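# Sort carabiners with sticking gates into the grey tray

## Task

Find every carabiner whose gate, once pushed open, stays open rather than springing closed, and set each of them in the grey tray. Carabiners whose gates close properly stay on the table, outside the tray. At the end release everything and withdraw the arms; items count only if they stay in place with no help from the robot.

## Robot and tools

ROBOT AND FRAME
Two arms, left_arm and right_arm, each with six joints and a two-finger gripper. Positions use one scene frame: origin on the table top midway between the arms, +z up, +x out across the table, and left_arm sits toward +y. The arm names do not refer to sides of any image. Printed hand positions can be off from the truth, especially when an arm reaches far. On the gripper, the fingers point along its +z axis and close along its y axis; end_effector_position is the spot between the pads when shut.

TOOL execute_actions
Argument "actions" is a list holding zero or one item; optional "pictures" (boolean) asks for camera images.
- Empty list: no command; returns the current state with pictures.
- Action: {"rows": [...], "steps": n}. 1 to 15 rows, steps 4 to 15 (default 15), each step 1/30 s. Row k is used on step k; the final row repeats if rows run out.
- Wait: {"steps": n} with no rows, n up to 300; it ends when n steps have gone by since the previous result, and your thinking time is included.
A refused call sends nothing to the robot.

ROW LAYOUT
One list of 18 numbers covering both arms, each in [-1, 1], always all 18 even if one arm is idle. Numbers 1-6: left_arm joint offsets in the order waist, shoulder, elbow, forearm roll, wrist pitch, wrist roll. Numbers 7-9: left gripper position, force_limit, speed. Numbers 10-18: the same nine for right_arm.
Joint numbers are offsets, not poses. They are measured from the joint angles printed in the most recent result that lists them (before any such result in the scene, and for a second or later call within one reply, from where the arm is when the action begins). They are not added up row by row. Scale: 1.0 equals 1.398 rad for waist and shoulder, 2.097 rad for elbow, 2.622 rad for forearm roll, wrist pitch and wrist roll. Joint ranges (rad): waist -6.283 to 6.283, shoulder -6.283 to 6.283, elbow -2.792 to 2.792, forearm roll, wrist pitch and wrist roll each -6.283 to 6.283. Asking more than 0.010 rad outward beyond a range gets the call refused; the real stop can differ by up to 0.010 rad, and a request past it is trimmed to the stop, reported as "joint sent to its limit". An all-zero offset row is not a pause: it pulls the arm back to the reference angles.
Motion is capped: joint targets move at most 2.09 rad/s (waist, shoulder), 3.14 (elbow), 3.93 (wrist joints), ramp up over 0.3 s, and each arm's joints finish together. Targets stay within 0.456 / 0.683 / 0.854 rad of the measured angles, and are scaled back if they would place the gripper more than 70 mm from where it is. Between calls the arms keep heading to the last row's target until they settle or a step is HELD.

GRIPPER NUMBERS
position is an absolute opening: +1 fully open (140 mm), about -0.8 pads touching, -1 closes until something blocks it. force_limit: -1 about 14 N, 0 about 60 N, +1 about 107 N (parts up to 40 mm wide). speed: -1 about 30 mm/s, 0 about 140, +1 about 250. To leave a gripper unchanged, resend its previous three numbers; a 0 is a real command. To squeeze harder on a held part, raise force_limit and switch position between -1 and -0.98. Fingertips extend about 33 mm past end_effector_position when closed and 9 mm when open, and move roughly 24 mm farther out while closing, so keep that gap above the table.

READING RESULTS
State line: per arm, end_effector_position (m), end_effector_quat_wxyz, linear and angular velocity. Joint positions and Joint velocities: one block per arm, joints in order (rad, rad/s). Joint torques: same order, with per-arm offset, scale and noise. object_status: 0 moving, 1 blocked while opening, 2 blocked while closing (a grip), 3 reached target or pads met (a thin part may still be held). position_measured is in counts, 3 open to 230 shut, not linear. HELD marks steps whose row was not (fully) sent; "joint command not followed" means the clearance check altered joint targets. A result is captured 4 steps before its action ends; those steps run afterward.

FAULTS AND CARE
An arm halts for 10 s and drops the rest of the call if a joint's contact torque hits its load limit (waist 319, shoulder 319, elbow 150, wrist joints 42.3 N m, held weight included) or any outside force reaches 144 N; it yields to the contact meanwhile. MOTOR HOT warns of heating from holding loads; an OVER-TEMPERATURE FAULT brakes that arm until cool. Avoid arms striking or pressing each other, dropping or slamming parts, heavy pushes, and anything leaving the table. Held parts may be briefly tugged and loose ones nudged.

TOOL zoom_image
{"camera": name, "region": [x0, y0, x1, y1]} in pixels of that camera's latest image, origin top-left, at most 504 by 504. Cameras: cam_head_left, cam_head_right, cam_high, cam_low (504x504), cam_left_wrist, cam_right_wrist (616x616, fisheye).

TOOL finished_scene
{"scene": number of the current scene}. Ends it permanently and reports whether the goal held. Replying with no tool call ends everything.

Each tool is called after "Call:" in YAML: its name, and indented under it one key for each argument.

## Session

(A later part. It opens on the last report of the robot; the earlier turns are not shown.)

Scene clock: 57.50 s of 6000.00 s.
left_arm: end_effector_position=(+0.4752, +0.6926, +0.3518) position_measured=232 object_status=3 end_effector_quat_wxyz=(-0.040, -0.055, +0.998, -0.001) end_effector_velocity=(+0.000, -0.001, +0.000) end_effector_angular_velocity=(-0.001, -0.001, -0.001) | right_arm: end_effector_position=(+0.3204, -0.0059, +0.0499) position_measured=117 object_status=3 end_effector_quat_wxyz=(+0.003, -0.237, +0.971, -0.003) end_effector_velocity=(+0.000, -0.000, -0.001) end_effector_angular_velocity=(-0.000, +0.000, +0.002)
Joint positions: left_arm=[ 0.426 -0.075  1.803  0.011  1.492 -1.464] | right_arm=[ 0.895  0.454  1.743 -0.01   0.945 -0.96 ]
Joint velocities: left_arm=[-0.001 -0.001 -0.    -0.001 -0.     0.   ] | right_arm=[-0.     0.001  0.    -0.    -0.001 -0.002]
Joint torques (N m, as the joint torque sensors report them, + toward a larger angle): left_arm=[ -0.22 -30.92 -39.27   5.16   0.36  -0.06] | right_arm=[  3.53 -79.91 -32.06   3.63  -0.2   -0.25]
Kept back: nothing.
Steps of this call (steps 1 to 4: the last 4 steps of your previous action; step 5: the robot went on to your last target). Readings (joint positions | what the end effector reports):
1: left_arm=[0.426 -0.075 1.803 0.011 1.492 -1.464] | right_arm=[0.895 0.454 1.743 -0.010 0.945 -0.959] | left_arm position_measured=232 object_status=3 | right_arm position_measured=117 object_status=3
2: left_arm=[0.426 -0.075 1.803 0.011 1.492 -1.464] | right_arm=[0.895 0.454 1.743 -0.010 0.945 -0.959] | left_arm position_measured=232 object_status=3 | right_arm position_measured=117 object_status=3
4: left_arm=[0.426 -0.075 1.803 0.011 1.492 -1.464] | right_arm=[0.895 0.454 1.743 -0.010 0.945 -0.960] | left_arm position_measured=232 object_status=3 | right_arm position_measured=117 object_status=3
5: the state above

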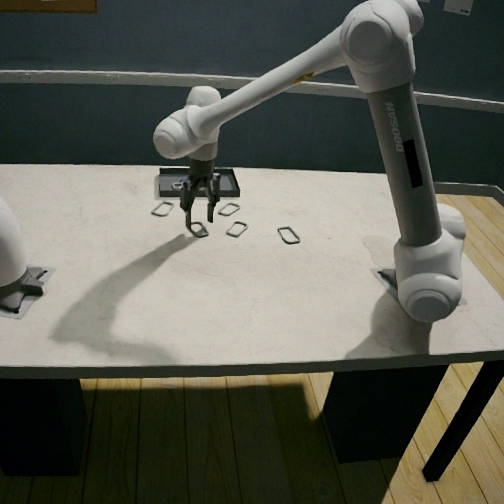

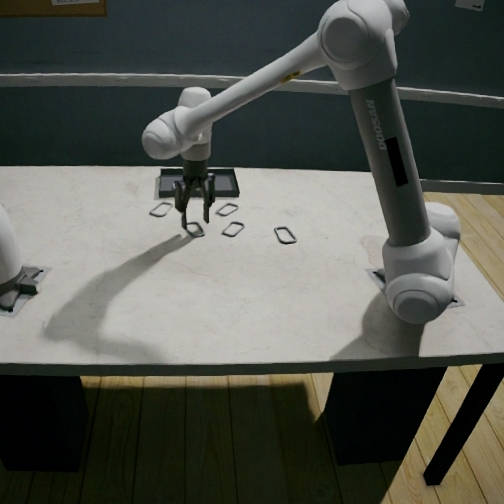

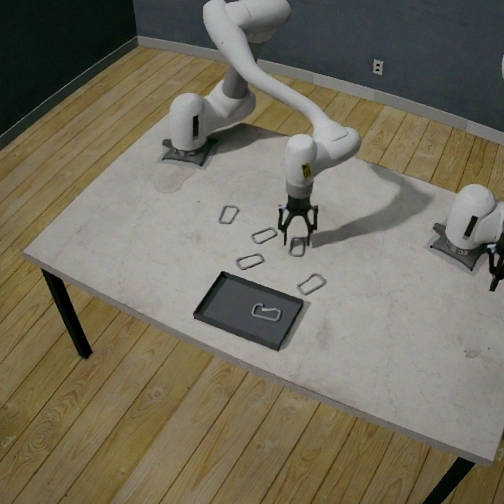

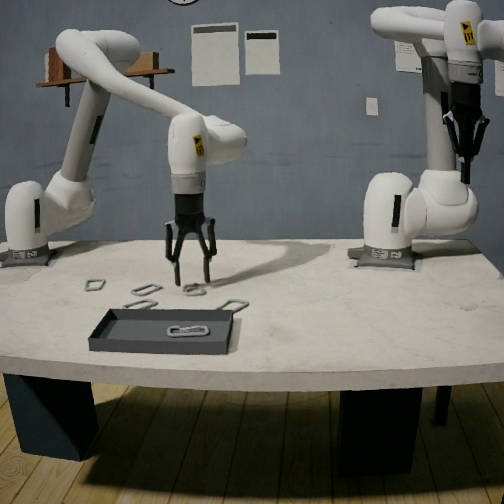

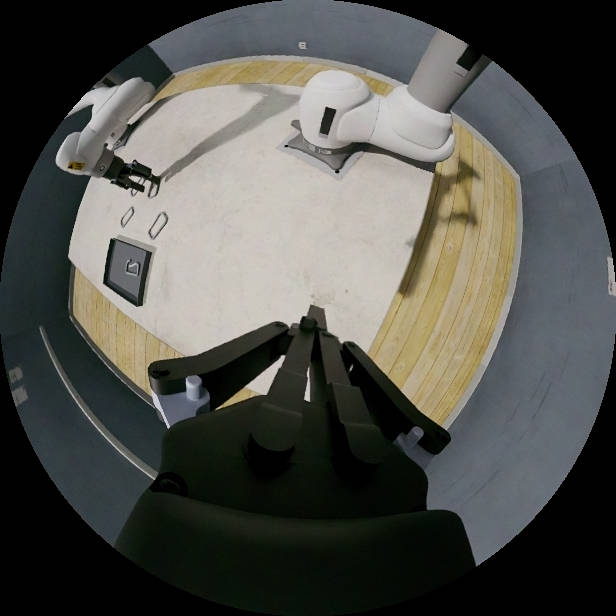

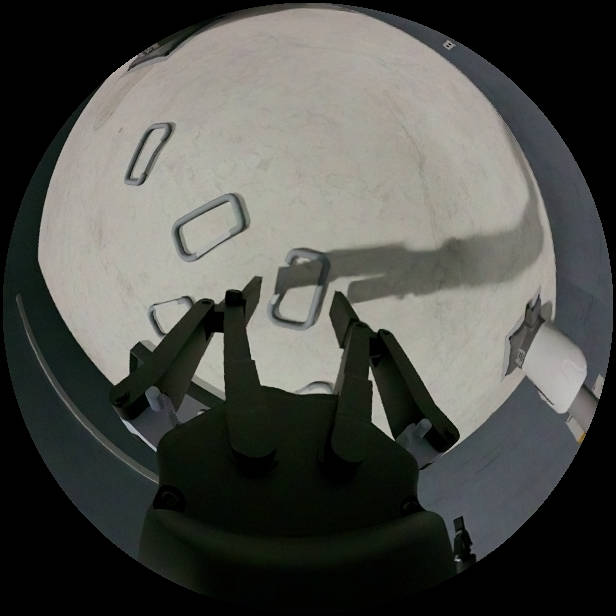

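Call:
execute_actions:
  actions:
    - {"rows":[[0,0,0,0,0,0,-1,-0.5,0,0,0.0086,0.0048,0,-0.0084,0,0.1,0,0]],"steps":12}

Call:
execute_actions:
  actions:
    - {"rows":[[0,0,0,0,0,0,-1,-0.5,0,0,0,0,0,0,0,-0.46,-0.5,0]],"steps":15}
  pictures: true

Call:
zoom_image:
  camera: "cam_right_wrist"
  region: [220,210,400,390]

Scene clock: 58.33 s of 6000.00 s.
left_arm: end_effector_position=(+0.4752, +0.6926, +0.3518) position_measured=232 object_status=3 end_effector_quat_wxyz=(-0.040, -0.055, +0.998, -0.001) end_effector_velocity=(+0.000, -0.001, -0.001) end_effector_angular_velocity=(-0.001, +0.001, -0.001) | right_arm: end_effector_position=(+0.3201, -0.0065, +0.0372) position_measured=117 object_status=3 end_effector_quat_wxyz=(+0.003, -0.237, +0.971, -0.003) end_effector_velocity=(-0.000, -0.000, -0.008) end_effector_angular_velocity=(+0.000, +0.000, -0.001)
Joint positions: left_arm=[ 0.426 -0.075  1.803  0.011  1.492 -1.464] | right_arm=[ 0.895  0.465  1.753 -0.01   0.924 -0.96 ]
Joint velocities: left_arm=[-0.001  0.001  0.    -0.001  0.     0.   ] | right_arm=[-0.     0.008  0.006  0.    -0.014  0.001]
Joint torques (N m, as the joint torque sensors report them, + toward a larger angle): left_arm=[ -0.34 -31.16 -39.12   5.29   0.29   0.04] | right_arm=[  3.03 -84.32 -33.34   3.51   0.03  -0.47]
Steps of this call (steps 1 to 15: the robot went on to your last target; steps 16 to 17: nothing new was sent; steps 18 to 25: the first 8 steps of this action). Readings (joint positions | what the end effector reports):
18: left_arm=[0.426 -0.075 1.803 0.011 1.492 -1.464] | right_arm=[0.895 0.454 1.743 -0.010 0.945 -0.960] | left_arm position_measured=232 object_status=3 | right_arm position_measured=117 object_status=3
19: left_arm=[0.426 -0.075 1.803 0.011 1.492 -1.464] | right_arm=[0.895 0.456 1.745 -0.010 0.940 -0.960] | left_arm position_measured=232 object_status=3 | right_arm position_measured=117 object_status=3
21: left_arm=[0.426 -0.075 1.803 0.011 1.492 -1.464] | right_arm=[0.895 0.462 1.750 -0.010 0.929 -0.960] | left_arm position_measured=232 object_status=3 | right_arm position_measured=117 object_status=3
25: the state above

Scene clock: 58.83 s of 6000.00 s.
left_arm: end_effector_position=(+0.4752, +0.6926, +0.3518) position_measured=232 object_status=3 end_effector_quat_wxyz=(-0.040, -0.055, +0.998, -0.001) end_effector_velocity=(+0.001, -0.000, -0.002) end_effector_angular_velocity=(-0.001, +0.003, +0.000) | right_arm: end_effector_position=(+0.3202, -0.0064, +0.0368) position_measured=170 object_status=0 end_effector_quat_wxyz=(+0.003, -0.237, +0.971, -0.003) end_effector_velocity=(+0.000, +0.000, +0.001) end_effector_angular_velocity=(+0.001, -0.001, +0.000)
Joint positions: left_arm=[ 0.426 -0.075  1.803  0.011  1.492 -1.464] | right_arm=[ 0.895  0.466  1.753 -0.01   0.923 -0.96 ]
Joint velocities: left_arm=[-0.001  0.004 -0.    -0.     0.    -0.001] | right_arm=[ 0.    -0.002  0.    -0.001  0.     0.001]
Joint torques (N m, as the joint torque sensors report them, + toward a larger angle): left_arm=[ -0.63 -30.9  -39.22   5.33   0.31   0.13] | right_arm=[ -3.18 -45.61  -7.9    0.71   0.84  -0.37]
Steps of this call (steps 1 to 4: the last 4 steps of your previous action; steps 5 to 15: the first 11 steps of this action, its rows measured from where the robot was after step 4). Readings (joint positions | what the end effector reports):
4: left_arm=[0.426 -0.075 1.803 0.011 1.492 -1.464] | right_arm=[0.895 0.466 1.753 -0.010 0.923 -0.960] | left_arm position_measured=232 object_status=3 | right_arm position_measured=117 object_status=3
5: left_arm=[0.426 -0.075 1.803 0.011 1.492 -1.464] | right_arm=[0.895 0.466 1.753 -0.010 0.923 -0.960] | left_arm position_measured=232 object_status=3 | right_arm position_measured=117 object_status=0
6: left_arm=[0.426 -0.075 1.803 0.011 1.492 -1.464] | right_arm=[0.895 0.466 1.753 -0.010 0.923 -0.960] | left_arm position_measured=232 object_status=3 | right_arm position_measured=119 object_status=0
8: left_arm=[0.426 -0.075 1.803 0.011 1.492 -1.464] | right_arm=[0.895 0.466 1.753 -0.010 0.923 -0.960] | left_arm position_measured=232 object_status=3 | right_arm position_measured=134 object_status=0
12: left_arm=[0.426 -0.075 1.803 0.011 1.492 -1.464] | right_arm=[0.895 0.466 1.753 -0.010 0.923 -0.960] | left_arm position_measured=232 object_status=3 | right_arm position_measured=165 object_status=0
15: the state above

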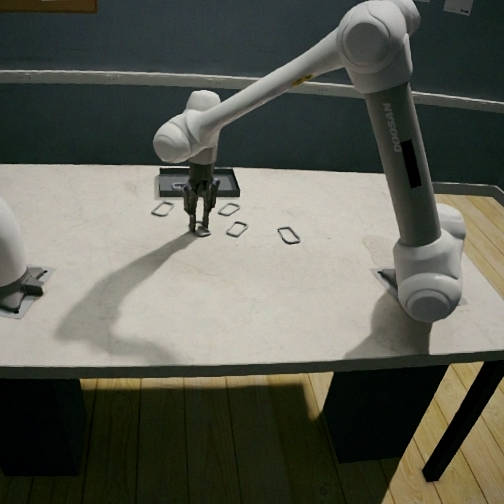

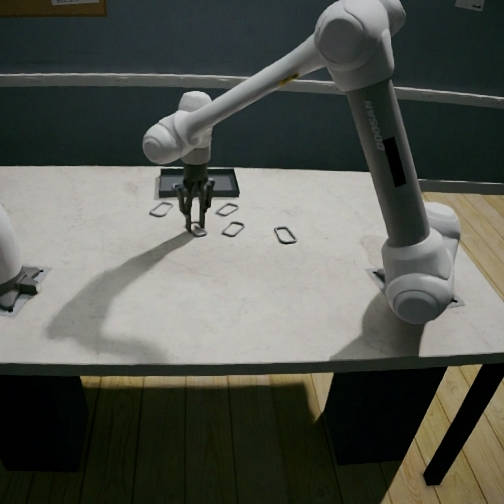

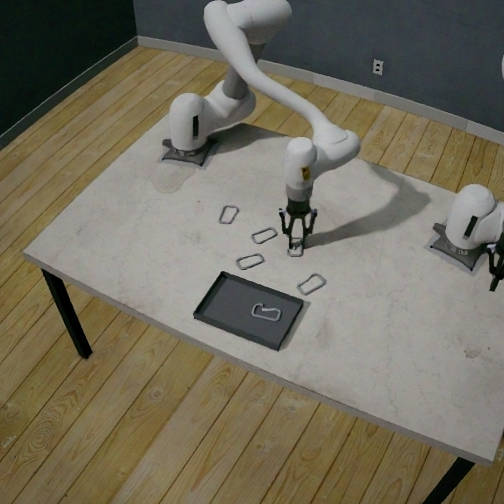

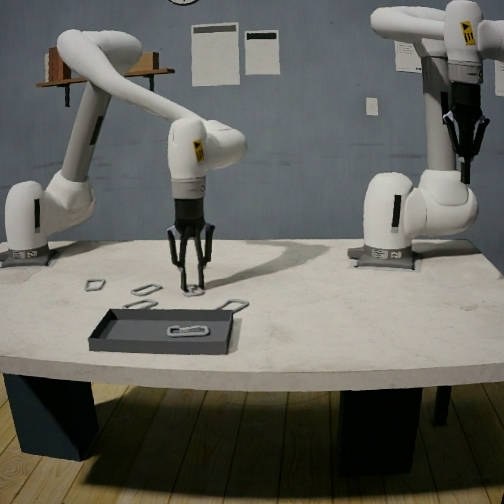

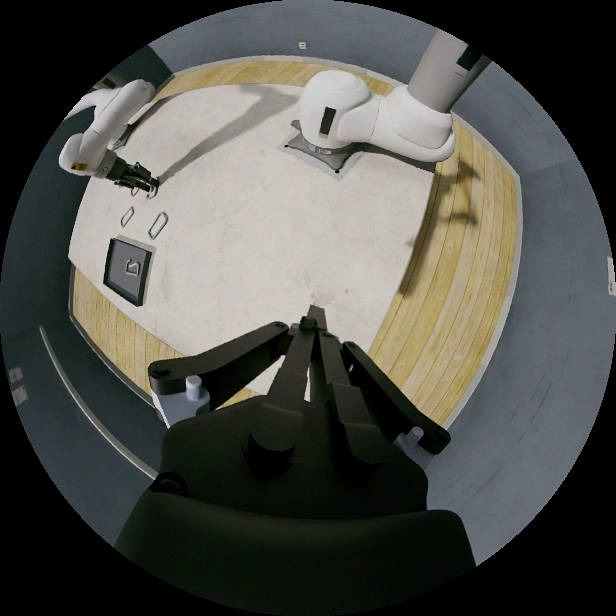

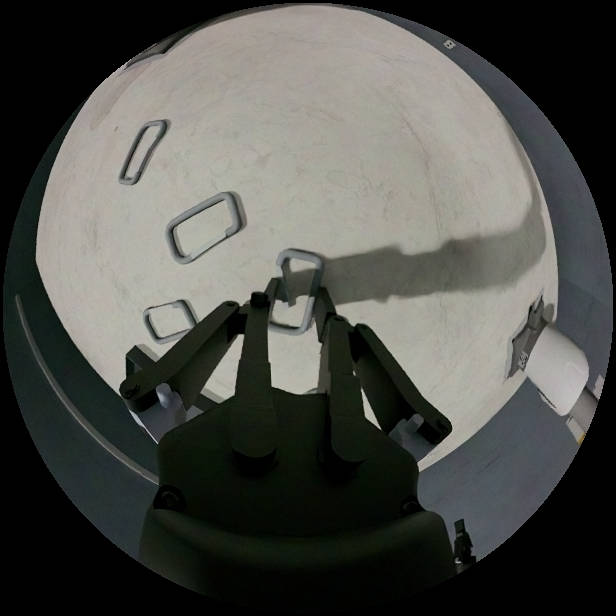

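Region (220, 210, 400, 390) of cam_right_wrist's 616x616 image, scaled by 2.800, with more detail than that image has.

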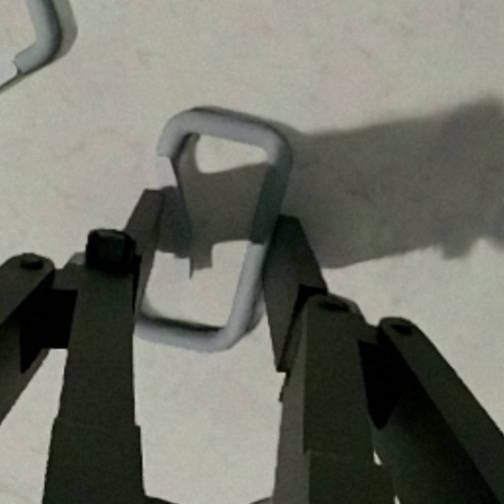

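Gate opening. Reopen.

Call:
execute_actions:
  actions:
    - {"rows":[[0,0,0,0,0,0,-1,-0.5,0,0,0,0,0,0,0,-0.46,-0.5,0],[0,0,0,0,0,0,-1,-0.5,0,0,0,0,0,0,0,-0.46,-0.5,0],[0,0,0,0,0,0,-1,-0.5,0,0,0,0,0,0,0,-0.46,-0.5,0],[0,0,0,0,0,0,-1,-0.5,0,0,0,0,0,0,0,-0.46,-0.5,0],[0,0,0,0,0,0,-1,-0.5,0,0,-0.0007,-0.0004,0,0.0007,0,0.1,0,0]],"steps":15}

Call:
execute_actions:
  actions:
    - {"steps":6}
  pictures: true

Call:
zoom_image:
  camera: "cam_right_wrist"
  region: [220,210,400,390]

Scene clock: 59.43 s of 6000.00 s.
left_arm: end_effector_position=(+0.4752, +0.6926, +0.3518) position_measured=232 object_status=3 end_effector_quat_wxyz=(-0.040, -0.055, +0.998, -0.001) end_effector_velocity=(-0.000, +0.000, +0.000) end_effector_angular_velocity=(+0.001, -0.000, +0.001) | right_arm: end_effector_position=(+0.3202, -0.0065, +0.0375) position_measured=130 object_status=0 end_effector_quat_wxyz=(+0.003, -0.237, +0.971, -0.003) end_effector_velocity=(+0.000, +0.003, +0.005) end_effector_angular_velocity=(+0.007, -0.001, -0.003)
Joint positions: left_arm=[ 0.426 -0.075  1.803  0.011  1.492 -1.464] | right_arm=[ 0.895  0.465  1.752 -0.011  0.924 -0.96 ]
Joint velocities: left_arm=[-0.    -0.001 -0.     0.     0.    -0.001] | right_arm=[ 0.    -0.005 -0.004  0.003  0.002  0.002]
Joint torques (N m, as the joint torque sensors report them, + toward a larger angle): left_arm=[ -0.19 -30.76 -39.43   5.23   0.32   0.03] | right_arm=[  3.57 -79.94 -30.85   3.53   0.07  -0.29]
Steps of this call (steps 1 to 4: the last 4 steps of your previous action; steps 5 to 7: the robot went on to your last target; steps 8 to 18: the first 11 steps of this action). Readings (joint positions | what the end effector reports):
8: left_arm=[0.426 -0.075 1.803 0.011 1.492 -1.464] | right_arm=[0.895 0.466 1.753 -0.010 0.923 -0.960] | left_arm position_measured=232 object_status=3 | right_arm position_measured=170 object_status=2
9: left_arm=[0.426 -0.075 1.803 0.011 1.492 -1.464] | right_arm=[0.895 0.466 1.753 -0.010 0.923 -0.960] | left_arm position_measured=232 object_status=3 | right_arm position_measured=170 object_status=2
11: left_arm=[0.426 -0.075 1.803 0.011 1.492 -1.464] | right_arm=[0.895 0.466 1.753 -0.010 0.923 -0.960] | left_arm position_measured=232 object_status=3 | right_arm position_measured=170 object_status=2
15: left_arm=[0.426 -0.075 1.803 0.011 1.492 -1.464] | right_arm=[0.895 0.465 1.753 -0.011 0.924 -0.960] | left_arm position_measured=232 object_status=3 | right_arm position_measured=153 object_status=0
18: the state above

Scene clock: 59.63 s of 6000.00 s.
left_arm: end_effector_position=(+0.4752, +0.6926, +0.3518) position_measured=232 object_status=3 end_effector_quat_wxyz=(-0.040, -0.055, +0.998, -0.001) end_effector_velocity=(+0.000, -0.000, -0.000) end_effector_angular_velocity=(-0.000, +0.001, -0.002) | right_arm: end_effector_position=(+0.3202, -0.0063, +0.0378) position_measured=117 object_status=0 end_effector_quat_wxyz=(+0.003, -0.237, +0.971, -0.003) end_effector_velocity=(-0.000, +0.001, +0.001) end_effector_angular_velocity=(+0.002, -0.000, -0.000)
Joint positions: left_arm=[ 0.426 -0.075  1.803  0.011  1.492 -1.464] | right_arm=[ 0.895  0.465  1.752 -0.01   0.925 -0.96 ]
Joint velocities: left_arm=[-0.001  0.001 -0.     0.     0.     0.002] | right_arm=[ 0.    -0.001 -0.001  0.001  0.    -0.   ]
Joint torques (N m, as the joint torque sensors report them, + toward a larger angle): left_arm=[ -0.11 -30.6  -39.19   5.2    0.35   0.01] | right_arm=[  4.27 -80.82 -31.76   3.67  -0.36   0.03]
Kept back: nothing.
Steps of this call (steps 1 to 4: the last 4 steps of your previous action; steps 5 to 6: the robot went on to your last target). Readings (joint positions | what the end effector reports):
1: left_arm=[0.426 -0.075 1.803 0.011 1.492 -1.464] | right_arm=[0.895 0.465 1.752 -0.010 0.925 -0.960] | left_arm position_measured=232 object_status=3 | right_arm position_measured=122 object_status=0
2: left_arm=[0.426 -0.075 1.803 0.011 1.492 -1.464] | right_arm=[0.895 0.465 1.752 -0.010 0.925 -0.960] | left_arm position_measured=232 object_status=3 | right_arm position_measured=117 object_status=0
4: left_arm=[0.426 -0.075 1.803 0.011 1.492 -1.464] | right_arm=[0.895 0.465 1.752 -0.010 0.925 -0.960] | left_arm position_measured=232 object_status=3 | right_arm position_measured=117 object_status=0
6: the state above

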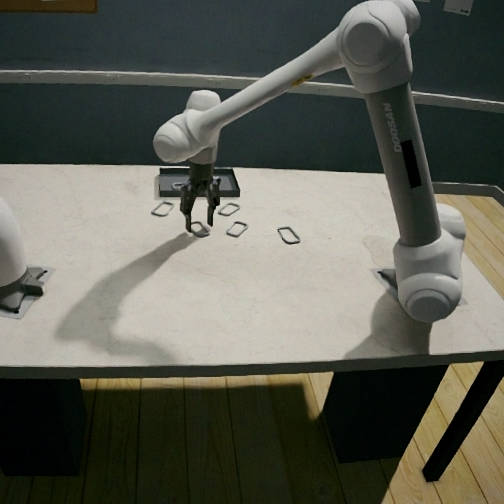

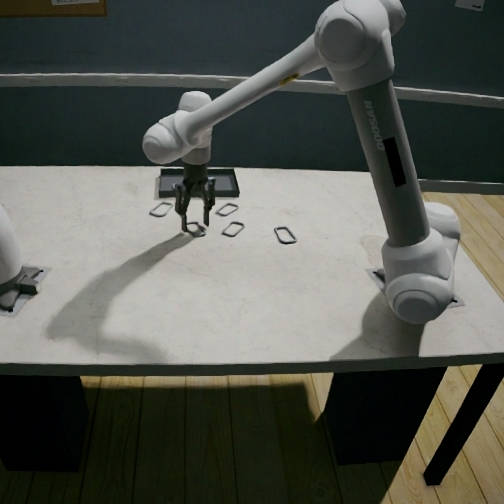

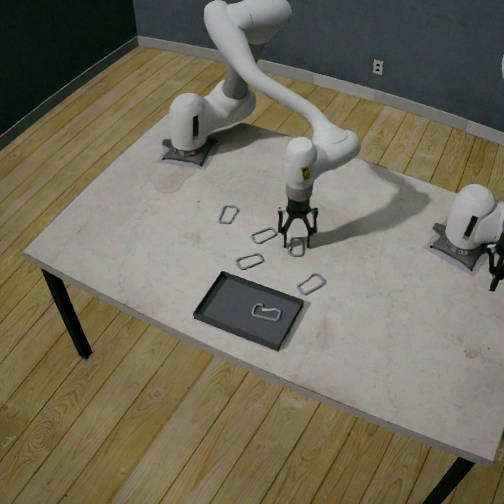

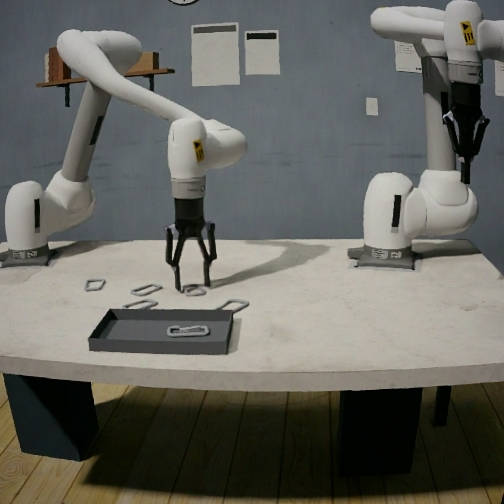

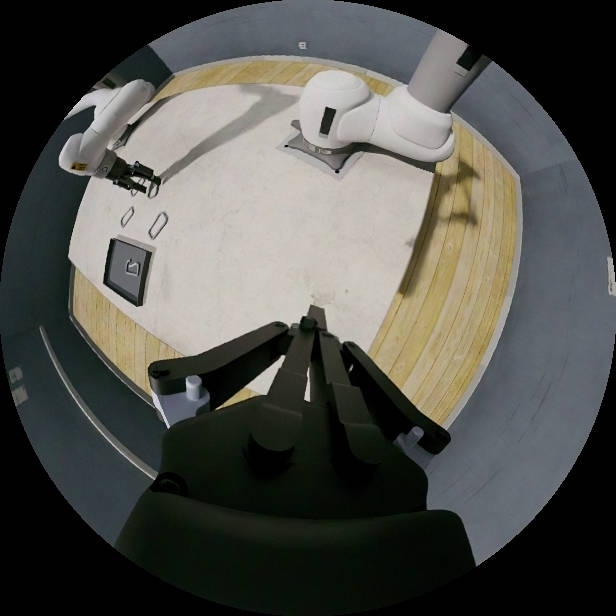

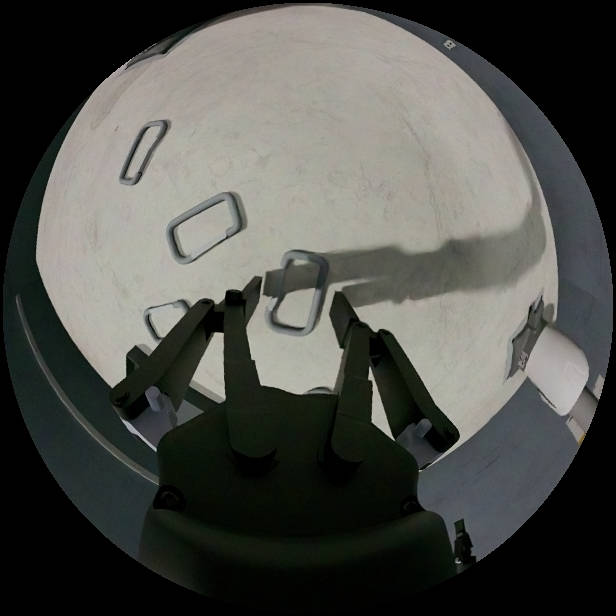

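Region (220, 210, 400, 390) of cam_right_wrist's 616x616 image, scaled by 2.800, with more detail than that image has.

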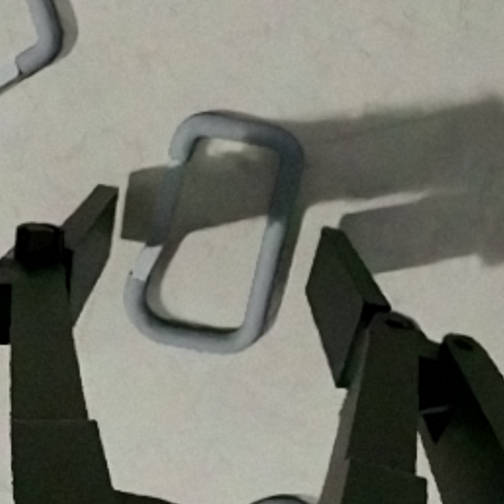

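Call:
zoom_image:
  camera: "cam_right_wrist"
  region: [140,160,280,300]

Region (140, 160, 280, 300) of cam_right_wrist's 616x616 image, scaled by 3.600, with more detail than that image has.

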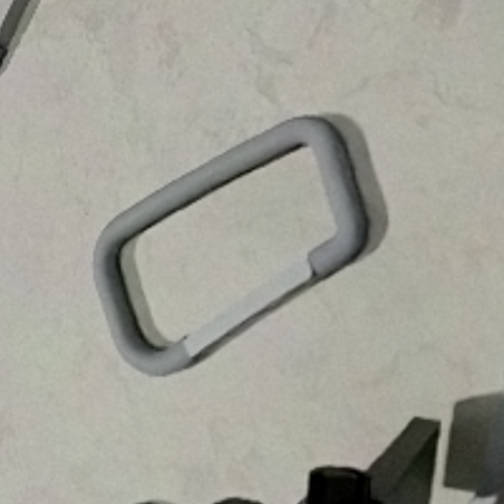

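Call:
execute_actions:
  actions:
    - {"rows":[[0,0,0,0,0,0,-1,-0.5,0,0,-0.03,-0.012,0,0.025,0,0.1,0,0]],"steps":10}

Call:
execute_actions:
  actions:
    - {"rows":[[0,0,0,0,0,0,-1,-0.5,0,-0.062,-0.10,0.085,0,-0.01,-0.88,0.1,0,0]],"steps":15}

Call:
execute_actions:
  actions:
    - {"steps":20}
  pictures: true

Call:
zoom_image:
  camera: "cam_right_wrist"
  region: [220,210,400,390]

Scene clock: 62.00 s of 6000.00 s.
left_arm: end_effector_position=(+0.4752, +0.6926, +0.3518) position_measured=232 object_status=3 end_effector_quat_wxyz=(-0.040, -0.055, +0.998, -0.001) end_effector_velocity=(-0.000, -0.001, +0.001) end_effector_angular_velocity=(-0.000, -0.002, -0.000) | right_arm: end_effector_position=(+0.3199, -0.0071, +0.0747) position_measured=117 object_status=3 end_effector_quat_wxyz=(+0.004, -0.237, +0.971, -0.002) end_effector_velocity=(-0.004, -0.008, +0.092) end_effector_angular_velocity=(-0.003, +0.001, -0.002)
Joint positions: left_arm=[ 0.426 -0.075  1.803  0.011  1.492 -1.464] | right_arm=[ 0.895  0.428  1.73  -0.01   0.981 -0.96 ]
Joint velocities: left_arm=[-0.001 -0.002  0.    -0.001  0.    -0.   ] | right_arm=[ 0.    -0.094 -0.052  0.001  0.149  0.   ]
Joint torques (N m, as the joint torque sensors report them, + toward a larger angle): left_arm=[ -0.67 -30.82 -39.14   5.34   0.24  -0.03] | right_arm=[  1.51 -52.58 -24.01   2.89  -0.55  -0.13]
Steps of this call (steps 1 to 15: the robot went on to your last target; steps 16 to 65: nothing new was sent; steps 66 to 71: the first 6 steps of this action). Readings (joint positions | what the end effector reports):
66: left_arm=[0.426 -0.075 1.803 0.011 1.492 -1.464] | right_arm=[0.895 0.464 1.752 -0.010 0.925 -0.960] | left_arm position_measured=232 object_status=3 | right_arm position_measured=117 object_status=3
67: left_arm=[0.426 -0.075 1.803 0.011 1.492 -1.464] | right_arm=[0.895 0.461 1.750 -0.010 0.931 -0.960] | left_arm position_measured=232 object_status=3 | right_arm position_measured=117 object_status=3
69: left_arm=[0.426 -0.075 1.803 0.011 1.492 -1.464] | right_arm=[0.895 0.440 1.737 -0.010 0.963 -0.960] | left_arm position_measured=232 object_status=3 | right_arm position_measured=117 object_status=3
71: the state above

Scene clock: 62.50 s of 6000.00 s.
left_arm: end_effector_position=(+0.4752, +0.6926, +0.3518) position_measured=232 object_status=3 end_effector_quat_wxyz=(-0.040, -0.055, +0.998, -0.001) end_effector_velocity=(-0.000, +0.000, +0.000) end_effector_angular_velocity=(+0.001, +0.000, -0.001) | right_arm: end_effector_position=(+0.3229, -0.0803, +0.0878) position_measured=117 object_status=3 end_effector_quat_wxyz=(-0.001, -0.515, +0.857, -0.005) end_effector_velocity=(+0.004, -0.231, +0.025) end_effector_angular_velocity=(-0.026, +0.043, +3.005)
Joint positions: left_arm=[ 0.426 -0.075  1.803  0.011  1.492 -1.464] | right_arm=[ 0.839  0.333  1.844 -0.01   0.972 -1.618]
Joint velocities: left_arm=[-0.001 -0.     0.     0.001  0.     0.001] | right_arm=[-0.186 -0.293  0.368 -0.    -0.058 -3.19 ]
Joint torques (N m, as the joint torque sensors report them, + toward a larger angle): left_arm=[ -0.51 -31.21 -38.93   5.21   0.26   0.04] | right_arm=[  7.13 -65.4  -34.34   3.78   0.02  -0.09]
Steps of this call (steps 1 to 4: the last 4 steps of your previous action; steps 5 to 15: the first 11 steps of this action, its rows measured from where the robot was after step 4). Readings (joint positions | what the end effector reports):
4: left_arm=[0.426 -0.075 1.803 0.011 1.492 -1.464] | right_arm=[0.895 0.423 1.727 -0.010 0.989 -0.960] | left_arm position_measured=232 object_status=3 | right_arm position_measured=117 object_status=3
5: left_arm=[0.426 -0.075 1.803 0.011 1.492 -1.464] | right_arm=[0.895 0.423 1.727 -0.010 0.989 -0.960] | left_arm position_measured=232 object_status=3 | right_arm position_measured=117 object_status=3
6: left_arm=[0.426 -0.075 1.803 0.011 1.492 -1.464] | right_arm=[0.895 0.422 1.729 -0.010 0.989 -0.967] | left_arm position_measured=232 object_status=3 | right_arm position_measured=117 object_status=3
8: left_arm=[0.426 -0.075 1.803 0.011 1.492 -1.464] | right_arm=[0.889 0.412 1.742 -0.010 0.988 -1.023] | left_arm position_measured=232 object_status=3 | right_arm position_measured=117 object_status=3
12: left_arm=[0.426 -0.075 1.803 0.011 1.492 -1.464] | right_arm=[0.861 0.367 1.801 -0.010 0.979 -1.308] | left_arm position_measured=232 object_status=3 | right_arm position_measured=117 object_status=3
15: the state above

Scene clock: 63.17 s of 6000.00 s.
left_arm: end_effector_position=(+0.4752, +0.6926, +0.3518) position_measured=232 object_status=3 end_effector_quat_wxyz=(-0.040, -0.055, +0.998, -0.001) end_effector_velocity=(+0.000, -0.001, -0.001) end_effector_angular_velocity=(-0.000, +0.001, -0.001) | right_arm: end_effector_position=(+0.3221, -0.1187, +0.0911) position_measured=117 object_status=3 end_effector_quat_wxyz=(+0.006, +0.975, -0.220, +0.002) end_effector_velocity=(+0.000, +0.001, +0.001) end_effector_angular_velocity=(+0.003, -0.001, +0.035)
Joint positions: left_arm=[ 0.426 -0.075  1.803  0.011  1.492 -1.464] | right_arm=[ 0.809  0.284  1.906 -0.01   0.963 -3.265]
Joint velocities: left_arm=[-0.001  0.001  0.     0.    -0.    -0.001] | right_arm=[-0.    -0.002 -0.001  0.001 -0.    -0.036]
Joint torques (N m, as the joint torque sensors report them, + toward a larger angle): left_arm=[ -0.45 -31.18 -38.59   5.17   0.26   0.04] | right_arm=[  3.81 -62.95 -31.91   3.47  -0.11  -0.32]
Kept back: nothing.
Steps of this call (steps 1 to 4: the last 4 steps of your previous action; steps 5 to 20: the robot went on to your last target). Readings (joint positions | what the end effector reports):
1: left_arm=[0.426 -0.075 1.803 0.011 1.492 -1.464] | right_arm=[0.833 0.323 1.856 -0.010 0.971 -1.728] | left_arm position_measured=232 object_status=3 | right_arm position_measured=117 object_status=3
2: left_arm=[0.426 -0.075 1.803 0.011 1.492 -1.464] | right_arm=[0.828 0.315 1.866 -0.010 0.969 -1.838] | left_arm position_measured=232 object_status=3 | right_arm position_measured=117 object_status=3
4: left_arm=[0.426 -0.075 1.803 0.011 1.492 -1.464] | right_arm=[0.820 0.302 1.882 -0.010 0.966 -2.059] | left_arm position_measured=232 object_status=3 | right_arm position_measured=117 object_status=3
8: left_arm=[0.426 -0.075 1.803 0.011 1.492 -1.464] | right_arm=[0.812 0.290 1.898 -0.010 0.964 -2.502] | left_arm position_measured=232 object_status=3 | right_arm position_measured=117 object_status=3
20: the state above

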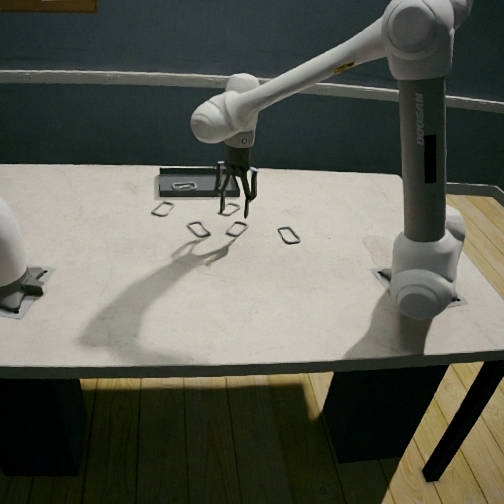

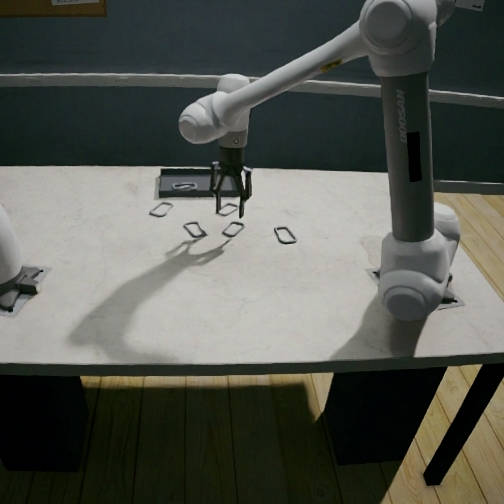

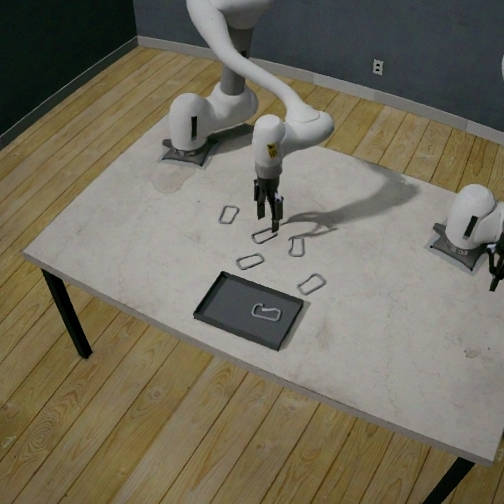

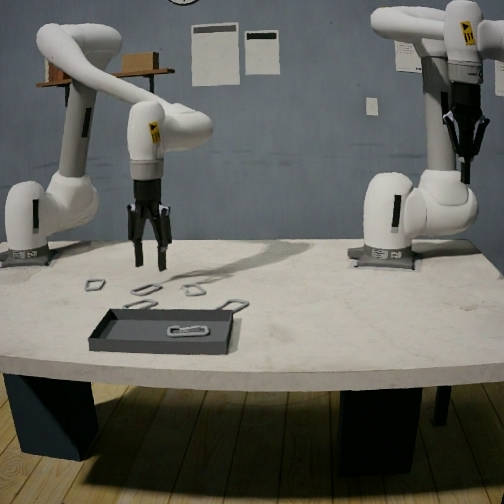

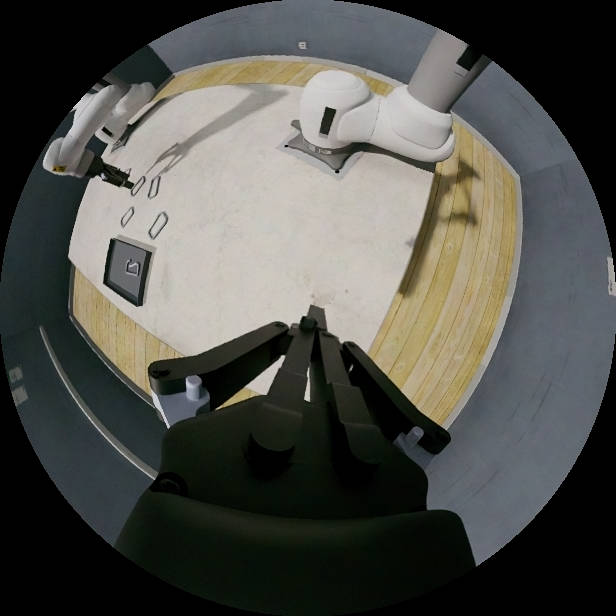

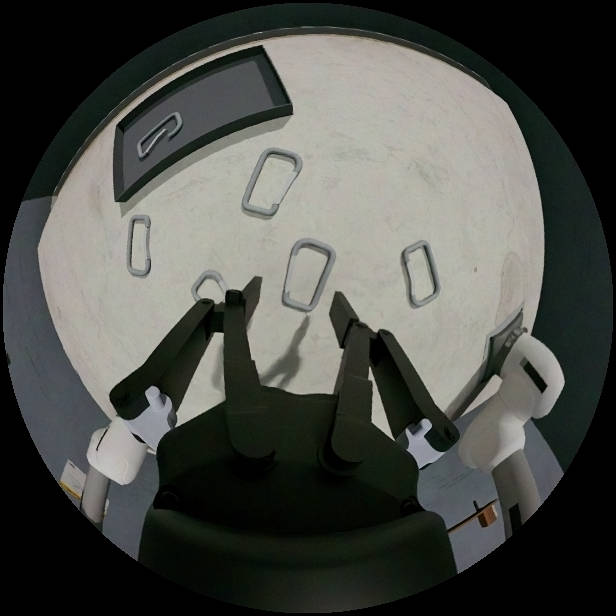

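Region (220, 210, 400, 390) of cam_right_wrist's 616x616 image, scaled by 2.800, with more detail than that image has.

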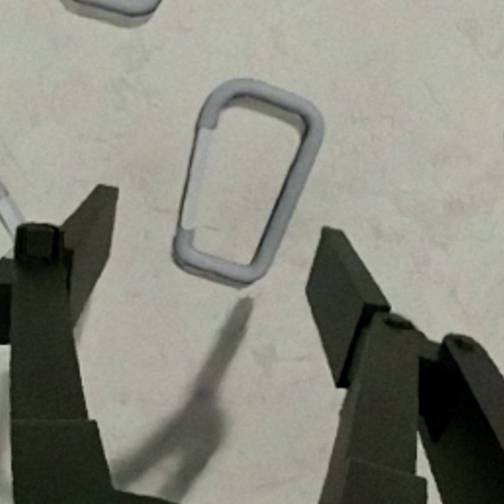

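Call:
execute_actions:
  actions:
    - {"rows":[[0,0,0,0,0,0,-1,-0.5,0,-0.015,0.0193,0.0157,0,-0.027,-0.040,0.1,0,0]],"steps":15}

Call:
execute_actions:
  actions:
    - {"steps":5}
  pictures: true

Call:
zoom_image:
  camera: "cam_right_wrist"
  region: [220,210,400,390]

Scene clock: 63.83 s of 6000.00 s.
left_arm: end_effector_position=(+0.4752, +0.6926, +0.3518) position_measured=232 object_status=3 end_effector_quat_wxyz=(-0.040, -0.055, +0.998, -0.001) end_effector_velocity=(+0.000, -0.001, +0.000) end_effector_angular_velocity=(-0.000, -0.000, -0.003) | right_arm: end_effector_position=(+0.3329, -0.1257, +0.0600) position_measured=117 object_status=3 end_effector_quat_wxyz=(+0.001, +0.984, -0.180, +0.004) end_effector_velocity=(+0.002, -0.002, -0.005) end_effector_angular_velocity=(+0.001, -0.000, +0.012)
Joint positions: left_arm=[ 0.426 -0.075  1.803  0.011  1.492 -1.464] | right_arm=[ 0.788  0.31   1.938 -0.01   0.893 -3.369]
Joint velocities: left_arm=[-0.002 -0.    -0.    -0.     0.     0.001] | right_arm=[-0.004  0.004  0.006  0.    -0.012 -0.016]
Joint torques (N m, as the joint torque sensors report them, + toward a larger angle): left_arm=[ -0.21 -30.74 -39.1    5.24   0.41   0.04] | right_arm=[  1.74 -66.54 -30.42   3.73  -0.16  -0.08]
Steps of this call (steps 1 to 9: the robot went on to your last target; steps 10 to 20: the first 11 steps of this action). Readings (joint positions | what the end effector reports):
10: left_arm=[0.426 -0.075 1.803 0.011 1.492 -1.464] | right_arm=[0.808 0.284 1.906 -0.010 0.963 -3.267] | left_arm position_measured=232 object_status=3 | right_arm position_measured=117 object_status=3
11: left_arm=[0.426 -0.075 1.803 0.011 1.492 -1.464] | right_arm=[0.807 0.285 1.908 -0.010 0.958 -3.275] | left_arm position_measured=232 object_status=3 | right_arm position_measured=117 object_status=3
13: left_arm=[0.426 -0.075 1.803 0.011 1.492 -1.464] | right_arm=[0.798 0.297 1.923 -0.010 0.926 -3.320] | left_arm position_measured=232 object_status=3 | right_arm position_measured=117 object_status=3
17: left_arm=[0.426 -0.075 1.803 0.011 1.492 -1.464] | right_arm=[0.788 0.309 1.937 -0.010 0.895 -3.365] | left_arm position_measured=232 object_status=3 | right_arm position_measured=117 object_status=3
20: the state above

Scene clock: 64.00 s of 6000.00 s.
left_arm: end_effector_position=(+0.4752, +0.6926, +0.3518) position_measured=232 object_status=3 end_effector_quat_wxyz=(-0.040, -0.055, +0.998, -0.001) end_effector_velocity=(+0.000, -0.001, -0.000) end_effector_angular_velocity=(-0.000, +0.000, -0.003) | right_arm: end_effector_position=(+0.3329, -0.1258, +0.0596) position_measured=117 object_status=3 end_effector_quat_wxyz=(+0.001, +0.984, -0.179, +0.004) end_effector_velocity=(+0.000, -0.001, -0.001) end_effector_angular_velocity=(-0.001, +0.000, +0.002)
Joint positions: left_arm=[ 0.426 -0.075  1.803  0.011  1.492 -1.464] | right_arm=[ 0.788  0.311  1.938 -0.01   0.892 -3.37 ]
Joint velocities: left_arm=[-0.001  0.001 -0.    -0.    -0.     0.002] | right_arm=[-0.001  0.001  0.001 -0.    -0.001 -0.002]
Joint torques (N m, as the joint torque sensors report them, + toward a larger angle): left_arm=[ -0.58 -30.84 -39.51   5.15   0.36  -0.02] | right_arm=[  3.25 -65.56 -31.78   3.66  -0.13  -0.33]
Kept back: nothing.
Steps of this call (steps 1 to 4: the last 4 steps of your previous action; step 5: the robot went on to your last target). Readings (joint positions | what the end effector reports):
1: left_arm=[0.426 -0.075 1.803 0.011 1.492 -1.464] | right_arm=[0.788 0.310 1.938 -0.010 0.892 -3.369] | left_arm position_measured=232 object_status=3 | right_arm position_measured=117 object_status=3
2: left_arm=[0.426 -0.075 1.803 0.011 1.492 -1.464] | right_arm=[0.788 0.310 1.938 -0.010 0.892 -3.369] | left_arm position_measured=232 object_status=3 | right_arm position_measured=117 object_status=3
4: left_arm=[0.426 -0.075 1.803 0.011 1.492 -1.464] | right_arm=[0.788 0.311 1.938 -0.010 0.892 -3.370] | left_arm position_measured=232 object_status=3 | right_arm position_measured=117 object_status=3
5: the state above

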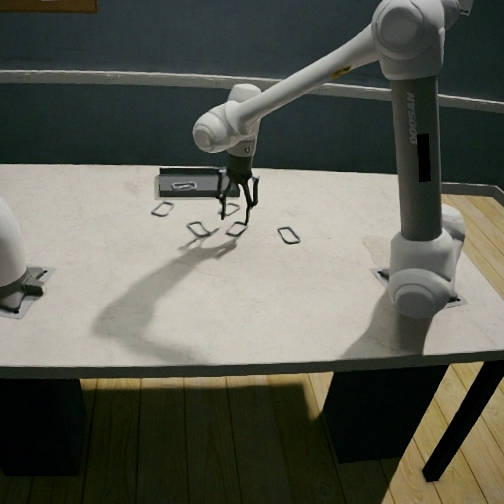

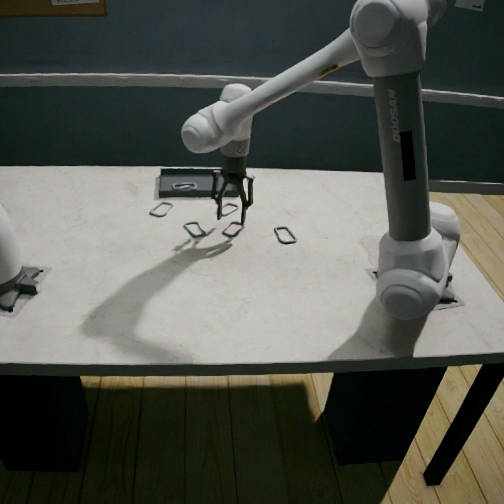

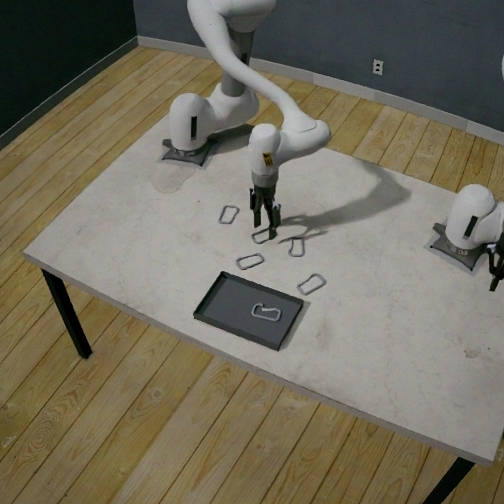

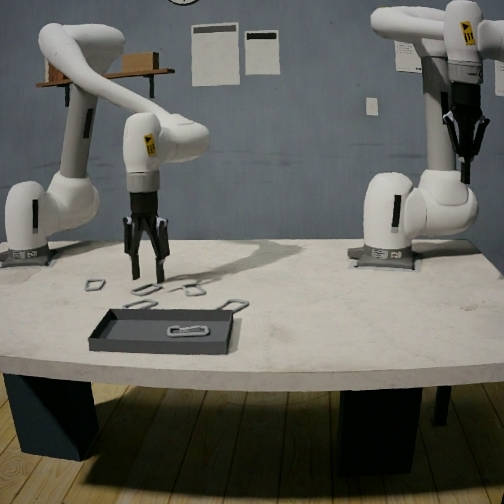

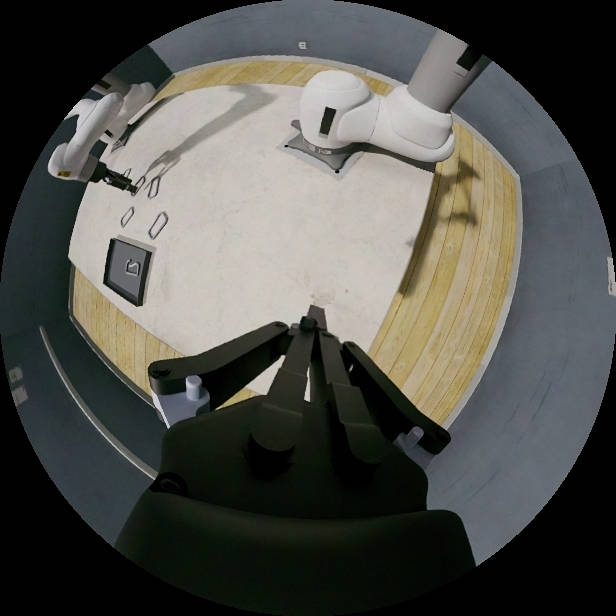

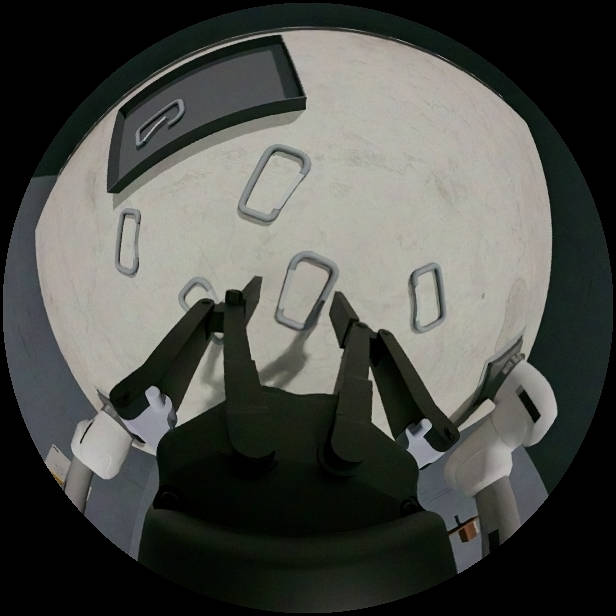

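Region (220, 210, 400, 390) of cam_right_wrist's 616x616 image, scaled by 2.800, with more detail than that image has.

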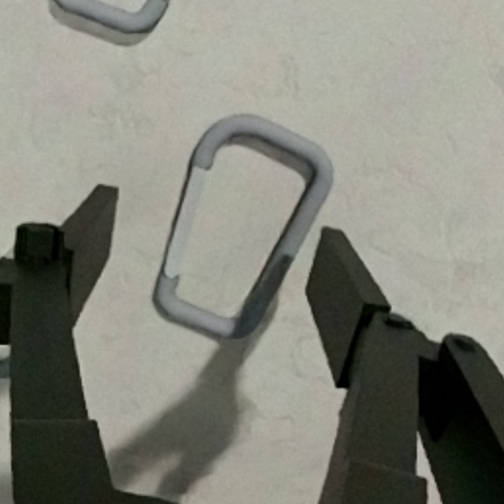

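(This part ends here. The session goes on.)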